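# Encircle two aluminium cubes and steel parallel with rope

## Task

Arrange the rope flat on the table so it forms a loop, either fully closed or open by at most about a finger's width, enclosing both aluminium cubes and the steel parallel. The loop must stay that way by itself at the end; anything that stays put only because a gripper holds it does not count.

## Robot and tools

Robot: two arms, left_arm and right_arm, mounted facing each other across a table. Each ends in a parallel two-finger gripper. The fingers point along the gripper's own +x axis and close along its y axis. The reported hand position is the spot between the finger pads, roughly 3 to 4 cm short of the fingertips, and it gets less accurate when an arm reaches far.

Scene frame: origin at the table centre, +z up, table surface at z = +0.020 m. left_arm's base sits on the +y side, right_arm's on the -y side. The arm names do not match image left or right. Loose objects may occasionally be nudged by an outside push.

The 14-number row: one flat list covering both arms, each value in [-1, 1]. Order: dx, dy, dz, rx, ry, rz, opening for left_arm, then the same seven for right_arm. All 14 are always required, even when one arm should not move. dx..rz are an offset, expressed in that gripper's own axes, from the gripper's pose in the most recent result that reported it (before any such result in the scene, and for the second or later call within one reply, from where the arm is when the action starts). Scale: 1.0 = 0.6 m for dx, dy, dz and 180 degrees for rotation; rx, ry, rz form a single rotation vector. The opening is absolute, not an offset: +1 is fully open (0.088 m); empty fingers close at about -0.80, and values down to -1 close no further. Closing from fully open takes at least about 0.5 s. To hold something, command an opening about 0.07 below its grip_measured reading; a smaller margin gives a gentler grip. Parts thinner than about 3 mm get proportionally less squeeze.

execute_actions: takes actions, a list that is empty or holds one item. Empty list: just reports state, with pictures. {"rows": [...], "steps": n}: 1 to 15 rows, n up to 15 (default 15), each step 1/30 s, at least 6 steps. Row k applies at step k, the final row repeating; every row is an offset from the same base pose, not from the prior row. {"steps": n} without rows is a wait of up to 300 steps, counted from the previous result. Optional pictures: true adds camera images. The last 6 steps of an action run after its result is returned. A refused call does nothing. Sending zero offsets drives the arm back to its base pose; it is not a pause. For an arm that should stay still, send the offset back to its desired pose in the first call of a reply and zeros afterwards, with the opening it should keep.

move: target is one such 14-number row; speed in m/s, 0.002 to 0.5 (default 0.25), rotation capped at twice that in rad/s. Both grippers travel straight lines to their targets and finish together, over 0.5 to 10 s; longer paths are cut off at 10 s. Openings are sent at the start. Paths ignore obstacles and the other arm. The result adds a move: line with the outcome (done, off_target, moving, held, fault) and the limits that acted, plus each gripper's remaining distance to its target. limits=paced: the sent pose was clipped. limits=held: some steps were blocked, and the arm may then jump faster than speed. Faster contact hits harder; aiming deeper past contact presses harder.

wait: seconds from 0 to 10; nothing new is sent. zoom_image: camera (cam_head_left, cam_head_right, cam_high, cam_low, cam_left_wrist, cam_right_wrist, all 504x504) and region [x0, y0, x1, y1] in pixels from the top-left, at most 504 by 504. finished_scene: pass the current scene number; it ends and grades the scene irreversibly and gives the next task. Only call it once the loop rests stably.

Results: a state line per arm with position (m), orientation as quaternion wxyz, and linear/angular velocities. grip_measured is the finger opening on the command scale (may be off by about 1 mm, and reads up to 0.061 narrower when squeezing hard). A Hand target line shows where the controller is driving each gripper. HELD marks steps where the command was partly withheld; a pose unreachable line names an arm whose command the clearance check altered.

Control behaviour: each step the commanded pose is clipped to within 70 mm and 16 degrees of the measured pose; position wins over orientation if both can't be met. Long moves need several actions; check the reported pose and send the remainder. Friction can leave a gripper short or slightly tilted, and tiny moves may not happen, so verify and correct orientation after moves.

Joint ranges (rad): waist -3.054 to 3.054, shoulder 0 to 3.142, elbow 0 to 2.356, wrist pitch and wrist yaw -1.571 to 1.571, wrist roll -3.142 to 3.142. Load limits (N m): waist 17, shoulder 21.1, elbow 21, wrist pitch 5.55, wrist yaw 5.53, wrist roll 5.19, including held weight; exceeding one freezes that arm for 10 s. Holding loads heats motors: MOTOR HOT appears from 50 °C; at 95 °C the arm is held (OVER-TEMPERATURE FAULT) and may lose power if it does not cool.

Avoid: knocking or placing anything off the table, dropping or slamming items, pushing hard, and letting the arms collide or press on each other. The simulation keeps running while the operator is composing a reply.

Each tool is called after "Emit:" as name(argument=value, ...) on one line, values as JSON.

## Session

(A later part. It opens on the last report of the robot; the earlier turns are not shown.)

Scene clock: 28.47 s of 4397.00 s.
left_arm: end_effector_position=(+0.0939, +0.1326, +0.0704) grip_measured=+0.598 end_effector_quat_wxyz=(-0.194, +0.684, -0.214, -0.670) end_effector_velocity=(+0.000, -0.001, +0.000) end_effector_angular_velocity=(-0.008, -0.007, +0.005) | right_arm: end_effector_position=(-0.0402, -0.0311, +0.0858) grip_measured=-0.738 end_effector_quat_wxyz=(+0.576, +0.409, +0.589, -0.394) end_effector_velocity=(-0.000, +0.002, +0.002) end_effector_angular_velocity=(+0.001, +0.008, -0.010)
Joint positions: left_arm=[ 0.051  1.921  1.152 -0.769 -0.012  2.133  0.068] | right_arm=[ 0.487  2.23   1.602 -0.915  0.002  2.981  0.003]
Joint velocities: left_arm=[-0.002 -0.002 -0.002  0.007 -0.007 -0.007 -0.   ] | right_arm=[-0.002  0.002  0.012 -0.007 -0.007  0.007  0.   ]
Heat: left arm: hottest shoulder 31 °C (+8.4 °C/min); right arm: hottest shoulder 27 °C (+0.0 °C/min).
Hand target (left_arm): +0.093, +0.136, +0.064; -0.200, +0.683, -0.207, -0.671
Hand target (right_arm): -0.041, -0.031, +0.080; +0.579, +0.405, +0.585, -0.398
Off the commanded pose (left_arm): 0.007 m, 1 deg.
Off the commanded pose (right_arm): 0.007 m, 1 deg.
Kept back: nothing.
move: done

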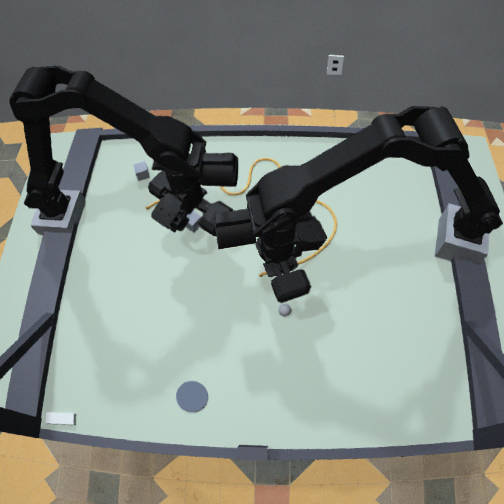

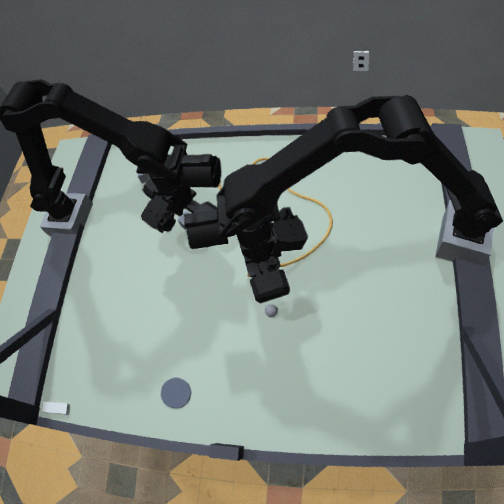

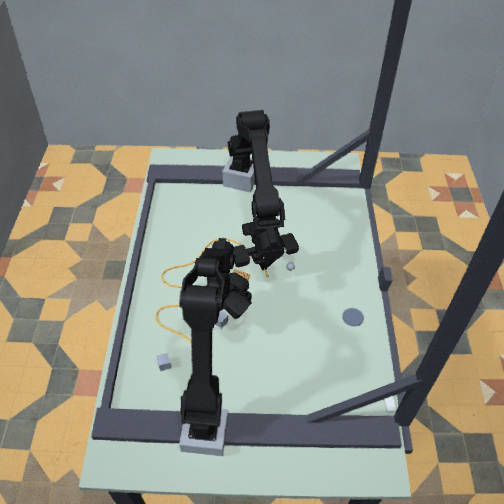

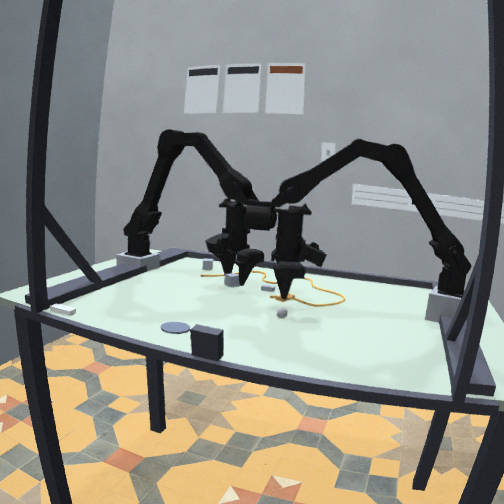

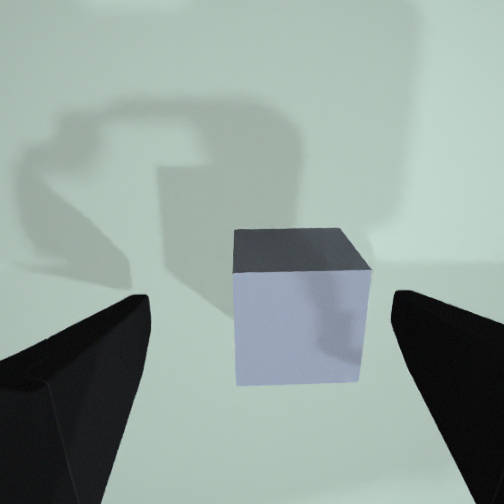

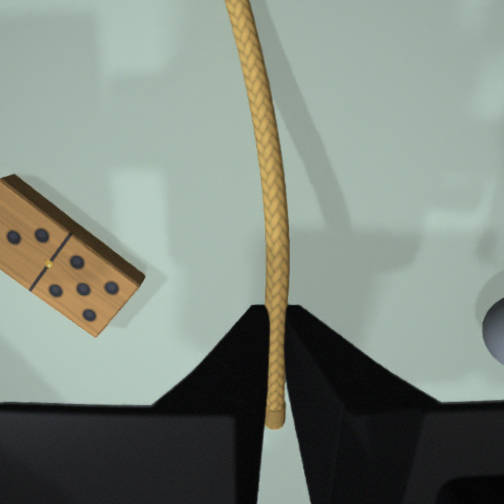

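Emit:
move(target=[0.005,-0.015,0.018,0,0,0,0.6, 0.05,0,0,0,0,0,-0.85], speed=0.06)

Emit:
move(target=[0,0,0,0,0,0,-0.3, 0,0,0,0,0,0,-0.3])

Scene clock: 29.57 s of 4397.00 s.
left_arm: end_effector_position=(+0.0909, +0.1448, +0.0649) grip_measured=+0.598 end_effector_quat_wxyz=(-0.197, +0.683, -0.212, -0.670) end_effector_velocity=(+0.001, +0.008, -0.001) end_effector_angular_velocity=(+0.026, -0.008, +0.020) | right_arm: end_effector_position=(-0.0413, -0.0254, +0.0662) grip_measured=-0.738 end_effector_quat_wxyz=(+0.569, +0.415, +0.595, -0.388) end_effector_velocity=(-0.000, +0.000, -0.001) end_effector_angular_velocity=(+0.001, +0.006, +0.020)
Joint positions: left_arm=[ 0.041  1.897  1.093 -0.742 -0.012  2.125  0.068] | right_arm=[ 0.487  2.262  1.57  -0.825  0.002  2.982  0.003]
Joint velocities: left_arm=[-0.002 -0.007 -0.012 -0.022 -0.007 -0.022 -0.   ] | right_arm=[-0.002  0.002 -0.002  0.007 -0.007 -0.022 -0.001]
Heat: left arm: hottest shoulder 31 °C (+8.1 °C/min); right arm: hottest shoulder 27 °C (+0.0 °C/min).
Hand target (left_arm): +0.090, +0.146, +0.067; -0.194, +0.684, -0.214, -0.670
Hand target (right_arm): -0.040, -0.030, +0.056; +0.576, +0.409, +0.589, -0.394
Off the commanded pose (left_arm): 0.002 m, 0 deg.
Off the commanded pose (right_arm): 0.011 m, 2 deg.
Kept back: nothing.
move: off_target (right_arm)

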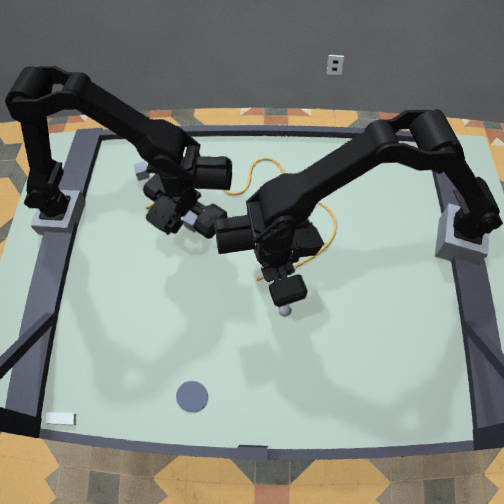

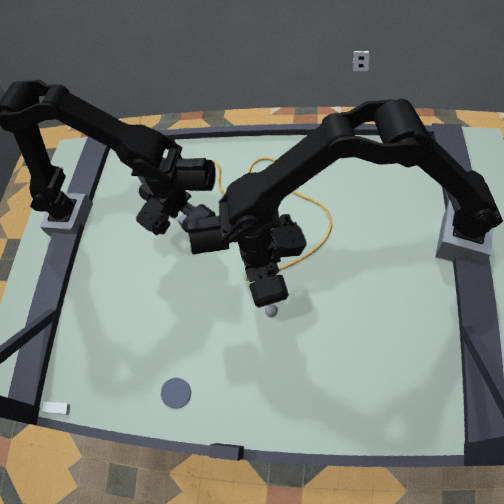

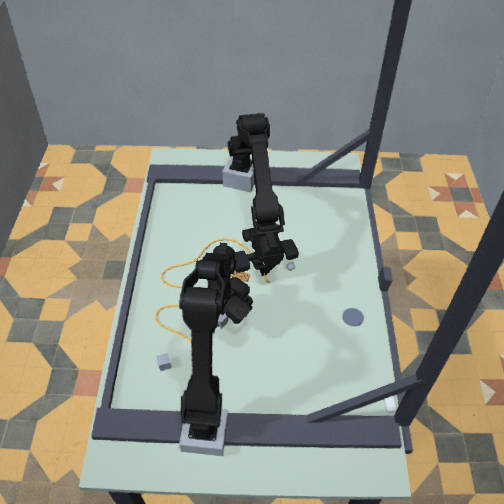

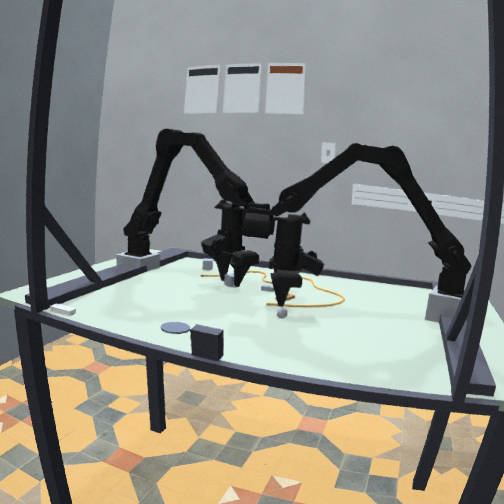

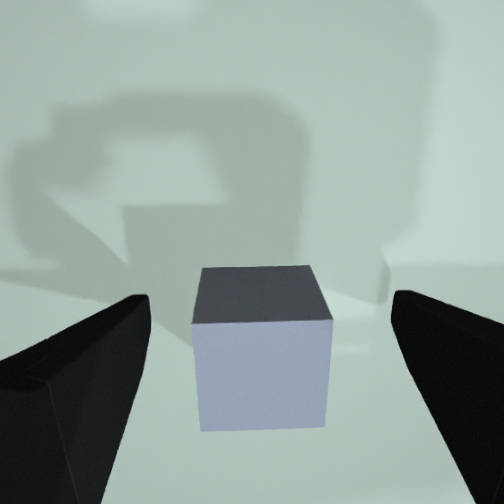

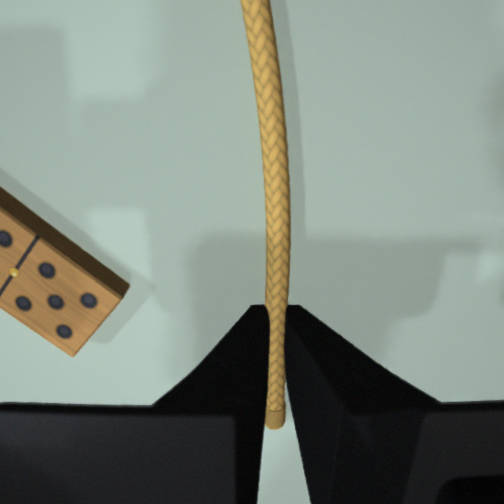

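Scene clock: 30.27 s of 4397.00 s.
left_arm: end_effector_position=(+0.0908, +0.1448, +0.0650) grip_measured=-0.220 end_effector_quat_wxyz=(-0.197, +0.683, -0.212, -0.670) end_effector_velocity=(+0.003, +0.000, +0.001) end_effector_angular_velocity=(-0.008, -0.021, +0.020) | right_arm: end_effector_position=(-0.0413, -0.0254, +0.0662) grip_measured=-0.305 end_effector_quat_wxyz=(+0.569, +0.415, +0.595, -0.388) end_effector_velocity=(+0.001, -0.005, +0.000) end_effector_angular_velocity=(-0.023, +0.002, +0.005)
Joint positions: left_arm=[ 0.041  1.897  1.093 -0.742 -0.012  2.125  0.028] | right_arm=[ 0.487  2.262  1.57  -0.825  0.002  2.982  0.024]
Joint velocities: left_arm=[-0.002 -0.007 -0.007  0.007 -0.022 -0.022 -0.   ] | right_arm=[-0.002 -0.002 -0.002 -0.022 -0.007 -0.007  0.   ]
Heat: left arm: hottest shoulder 31 °C (+7.9 °C/min); right arm: hottest shoulder 28 °C (+2.0 °C/min).
Hand target (left_arm): +0.091, +0.145, +0.065; -0.197, +0.683, -0.212, -0.670
Hand target (right_arm): -0.041, -0.025, +0.066; +0.569, +0.415, +0.595, -0.388
Off the commanded pose (left_arm): 0.000 m, 0 deg.
Off the commanded pose (right_arm): 0.000 m, 0 deg.
Kept back: nothing.
move: done

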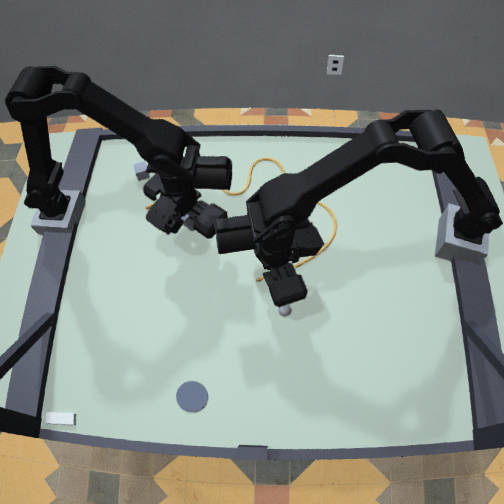

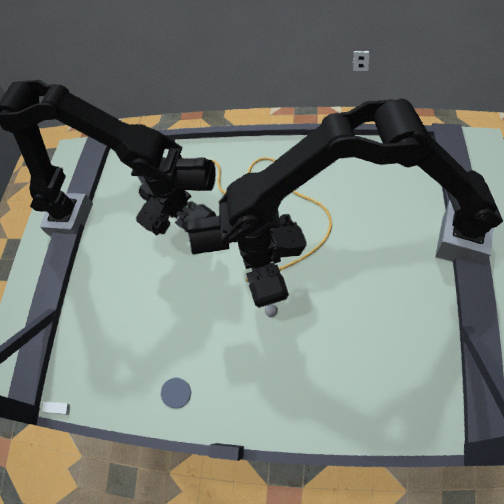

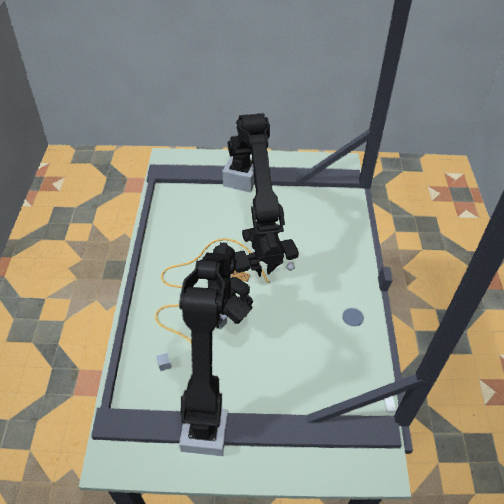

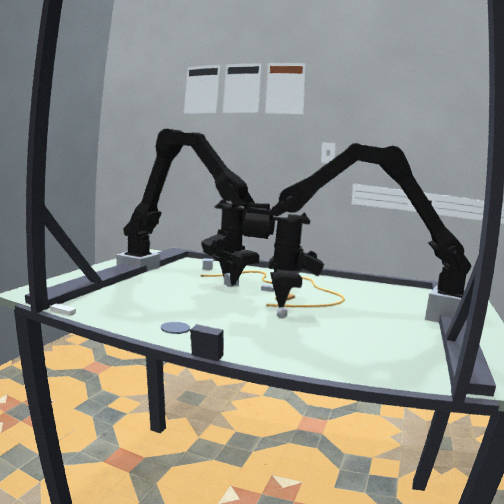

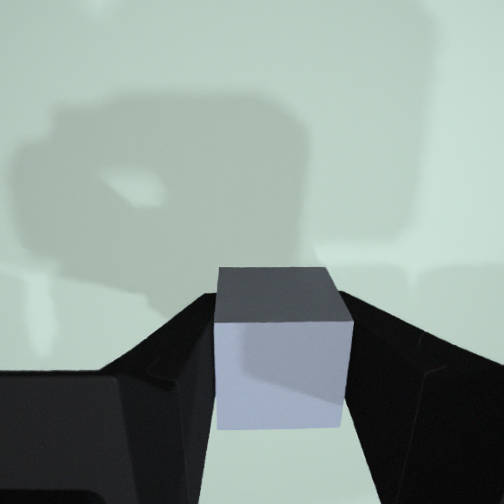

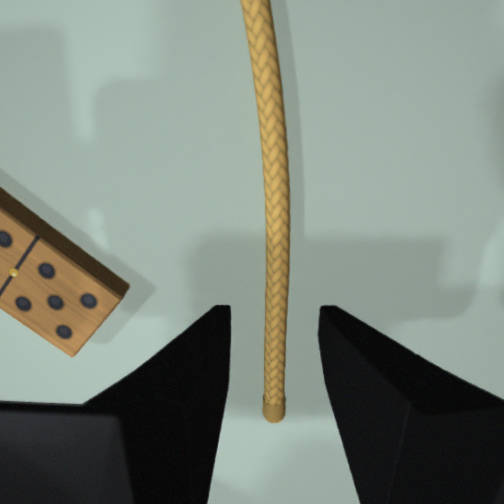

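Emit:
move(target=[-0.075,0,0,0,0,0,-0.3, -0.17,0,0.42,-0.4,0,0,-0.3], speed=0.35)

Emit:
move(target=[0,0.24,-0.21,-0.19,0,0,-0.3, 0,0,0,0,0,0,-0.3], speed=0.3)

Scene clock: 33.17 s of 4397.00 s.
left_arm: end_effector_position=(+0.0910, +0.1495, +0.1036) grip_measured=-0.220 end_effector_quat_wxyz=(-0.204, +0.681, -0.205, -0.672) end_effector_velocity=(+0.000, +0.005, +0.002) end_effector_angular_velocity=(+0.017, -0.008, +0.020) | right_arm: end_effector_position=(+0.0490, -0.2631, +0.1551) grip_measured=-0.303 end_effector_quat_wxyz=(+0.705, +0.004, +0.709, +0.038) end_effector_velocity=(-0.002, -0.008, +0.001) end_effector_angular_velocity=(-0.026, +0.021, +0.031)
Joint positions: left_arm=[ 0.041  1.826  1.172 -0.912 -0.012  2.125  0.028] | right_arm=[ 0.251  1.197  0.703 -1.017 -0.009  1.492  0.024]
Joint velocities: left_arm=[-0.002 -0.007 -0.002 -0.022 -0.007 -0.022 -0.   ] | right_arm=[-0.007 -0.012 -0.002 -0.037 -0.022 -0.037 -0.   ]
Heat: left arm: hottest shoulder 32 °C (+9.0 °C/min); right arm: hottest shoulder 28 °C (+1.8 °C/min).
Hand target (left_arm): +0.091, +0.146, +0.110; -0.197, +0.683, -0.212, -0.670
Hand target (right_arm): +0.049, -0.266, +0.154; +0.703, +0.002, +0.710, +0.036
Off the commanded pose (left_arm): 0.007 m, 1 deg.
Off the commanded pose (right_arm): 0.003 m, 0 deg.
Kept back: nothing.
move: done

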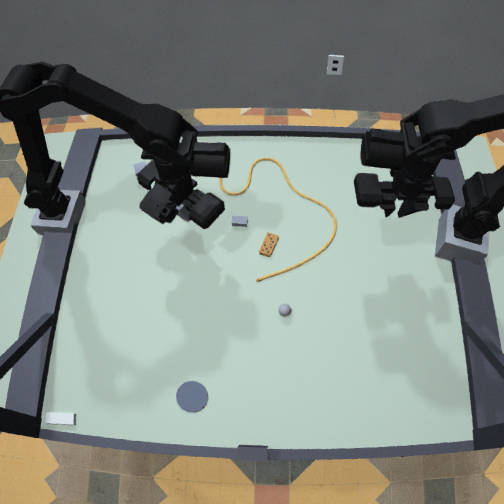

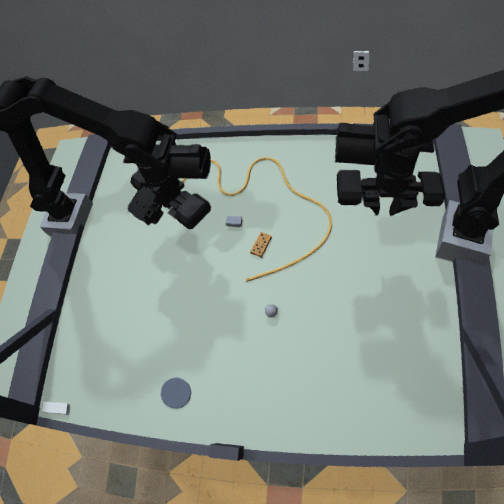

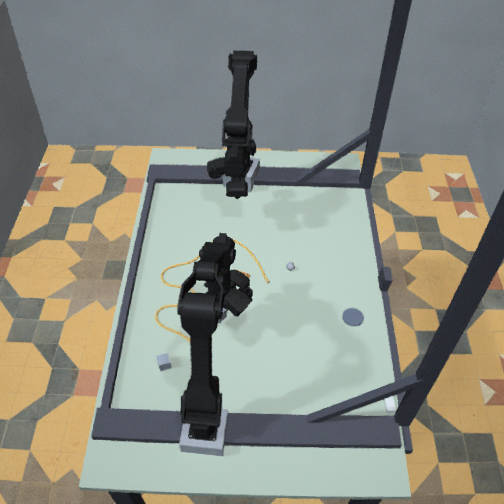

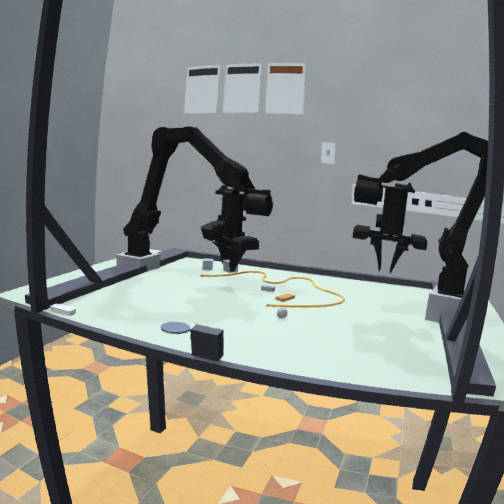

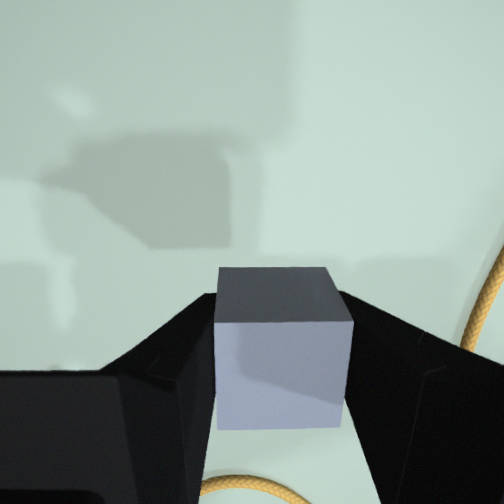

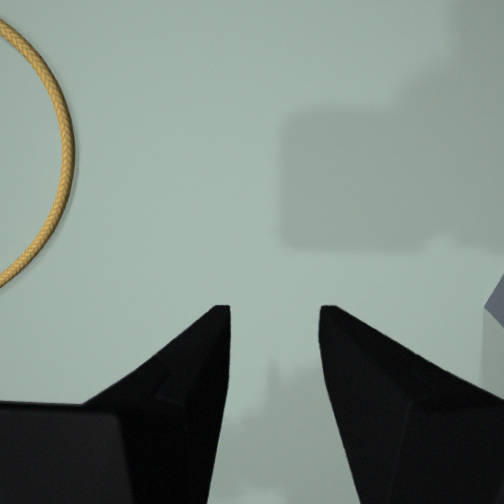

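Scene clock: 34.83 s of 4397.00 s.
left_arm: end_effector_position=(+0.1135, -0.0382, +0.1100) grip_measured=-0.220 end_effector_quat_wxyz=(+0.027, +0.711, -0.025, -0.702) end_effector_velocity=(-0.002, -0.001, -0.000) end_effector_angular_velocity=(+0.002, +0.008, +0.004) | right_arm: end_effector_position=(+0.0490, -0.2631, +0.1551) grip_measured=-0.303 end_effector_quat_wxyz=(+0.705, +0.004, +0.709, +0.038) end_effector_velocity=(+0.001, -0.004, -0.002) end_effector_angular_velocity=(-0.012, -0.006, -0.010)
Joint positions: left_arm=[ 0.098  2.545  2.351 -1.303 -0.012  1.593  0.028] | right_arm=[ 0.251  1.197  0.703 -1.017 -0.009  1.491  0.024]
Joint velocities: left_arm=[-0.002  0.007  0.012 -0.007  0.007 -0.007 -0.   ] | right_arm=[-0.002 -0.002 -0.007 -0.007  0.007  0.007  0.   ]
Heat: left arm: hottest shoulder 32 °C (+8.6 °C/min); right arm: hottest shoulder 28 °C (+1.7 °C/min).
Hand target (left_arm): +0.115, -0.039, +0.105; +0.026, +0.711, -0.019, -0.702
Hand target (right_arm): +0.049, -0.263, +0.155; +0.705, +0.004, +0.709, +0.038
Off the commanded pose (left_arm): 0.006 m, 4 deg.
Off the commanded pose (right_arm): 0.000 m, 0 deg.
joint sent to its limit (left arm) — the command would take joint 3 (elbow) past its upper limit, so that joint was sent only as far as its limit.
Kept back: nothing.
move: off_target (left_arm)

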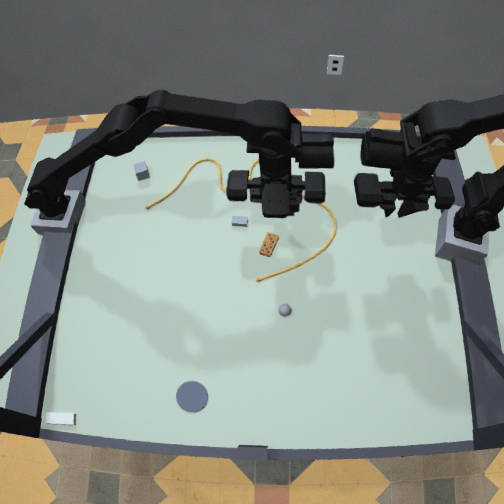

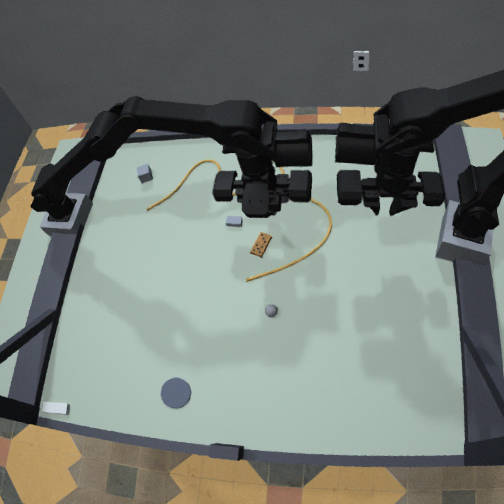

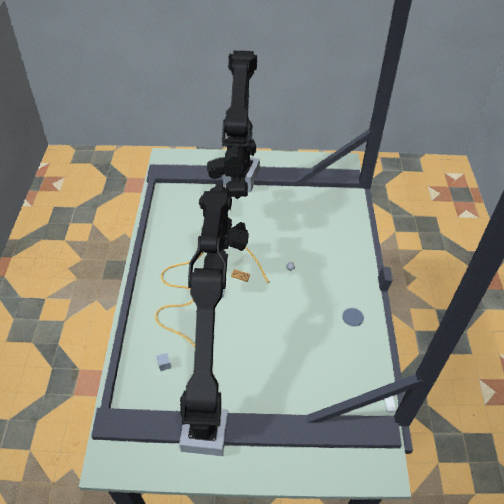

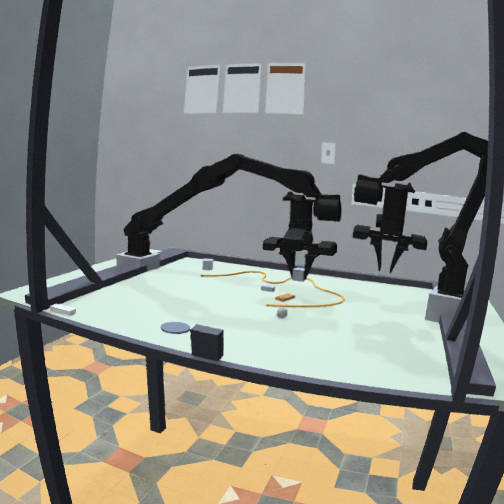

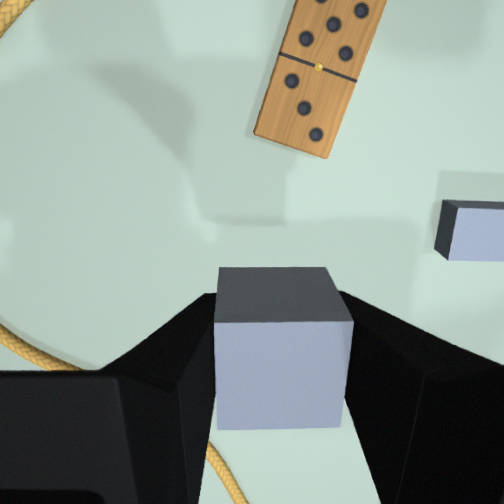

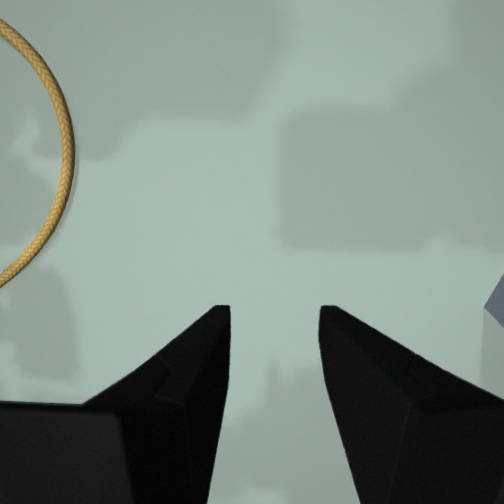

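Emit:
move(target=[0.08,-0.02,-0.02,0,0,-0.02,-0.3, 0,0,0,0,0,0,-0.3], speed=0.07)

Scene clock: 36.67 s of 4397.00 s.
left_arm: end_effector_position=(+0.1241, -0.0335, +0.0733) grip_measured=-0.220 end_effector_quat_wxyz=(+0.014, +0.712, -0.011, -0.702) end_effector_velocity=(+0.002, +0.006, +0.001) end_effector_angular_velocity=(+0.022, -0.006, +0.010) | right_arm: end_effector_position=(+0.0490, -0.2631, +0.1551) grip_measured=-0.303 end_effector_quat_wxyz=(+0.705, +0.004, +0.709, +0.038) end_effector_velocity=(-0.001, -0.005, -0.001) end_effector_angular_velocity=(-0.022, +0.008, +0.005)
Joint positions: left_arm=[ 0.119  2.573  2.26  -1.221 -0.012  1.612  0.028] | right_arm=[ 0.251  1.197  0.703 -1.017 -0.009  1.491  0.024]
Joint velocities: left_arm=[ 0.002 -0.007 -0.007 -0.022 -0.007 -0.007 -0.   ] | right_arm=[-0.002 -0.002 -0.002 -0.022 -0.007 -0.007 -0.   ]
Heat: left arm: hottest shoulder 33 °C (+9.8 °C/min); right arm: hottest shoulder 28 °C (+1.6 °C/min).
Hand target (left_arm): +0.126, -0.030, +0.061; +0.004, +0.712, -0.003, -0.702
Hand target (right_arm): +0.049, -0.263, +0.155; +0.705, +0.004, +0.709, +0.038
Off the commanded pose (left_arm): 0.013 m, 1 deg.
Off the commanded pose (right_arm): 0.000 m, 0 deg.
Kept back: nothing.
move: off_target (left_arm)

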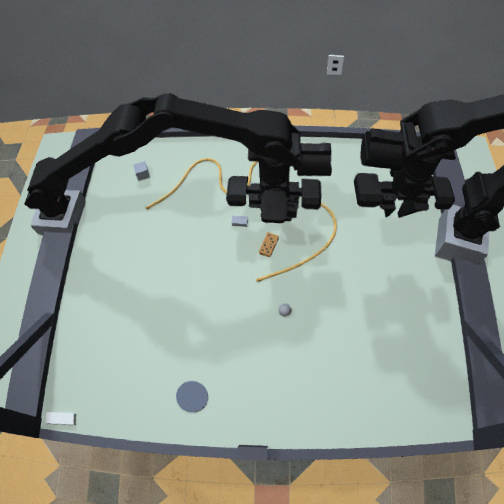

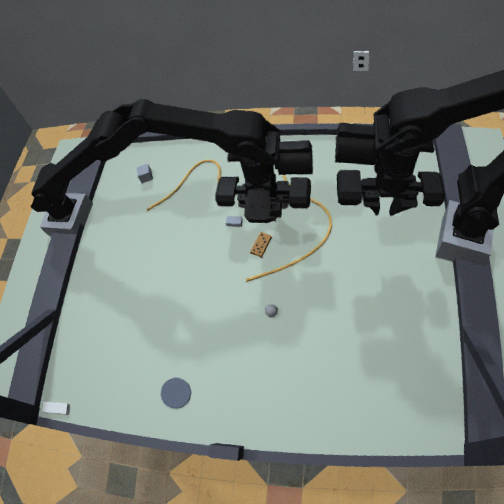

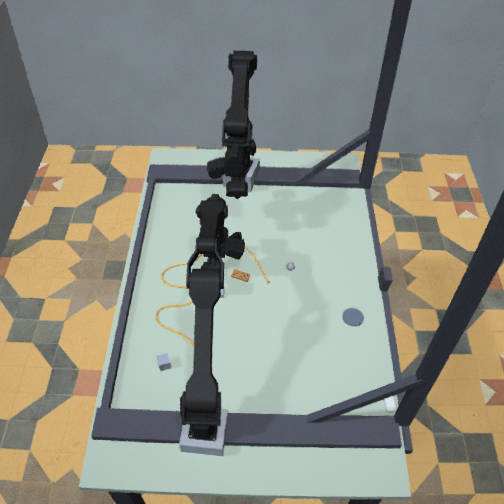

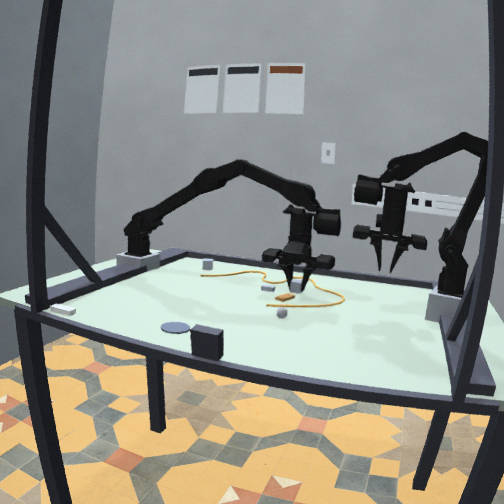

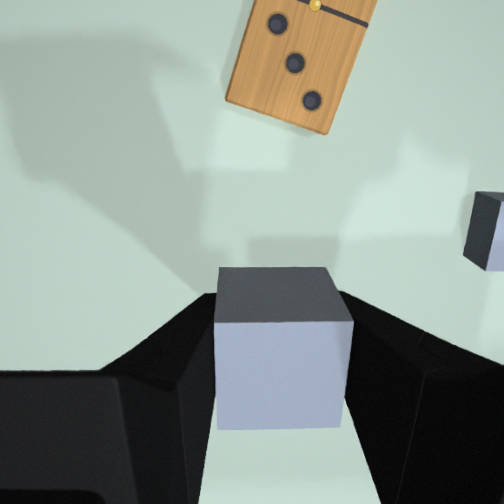

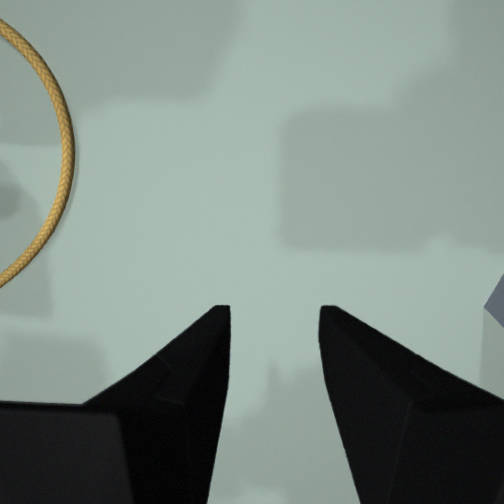

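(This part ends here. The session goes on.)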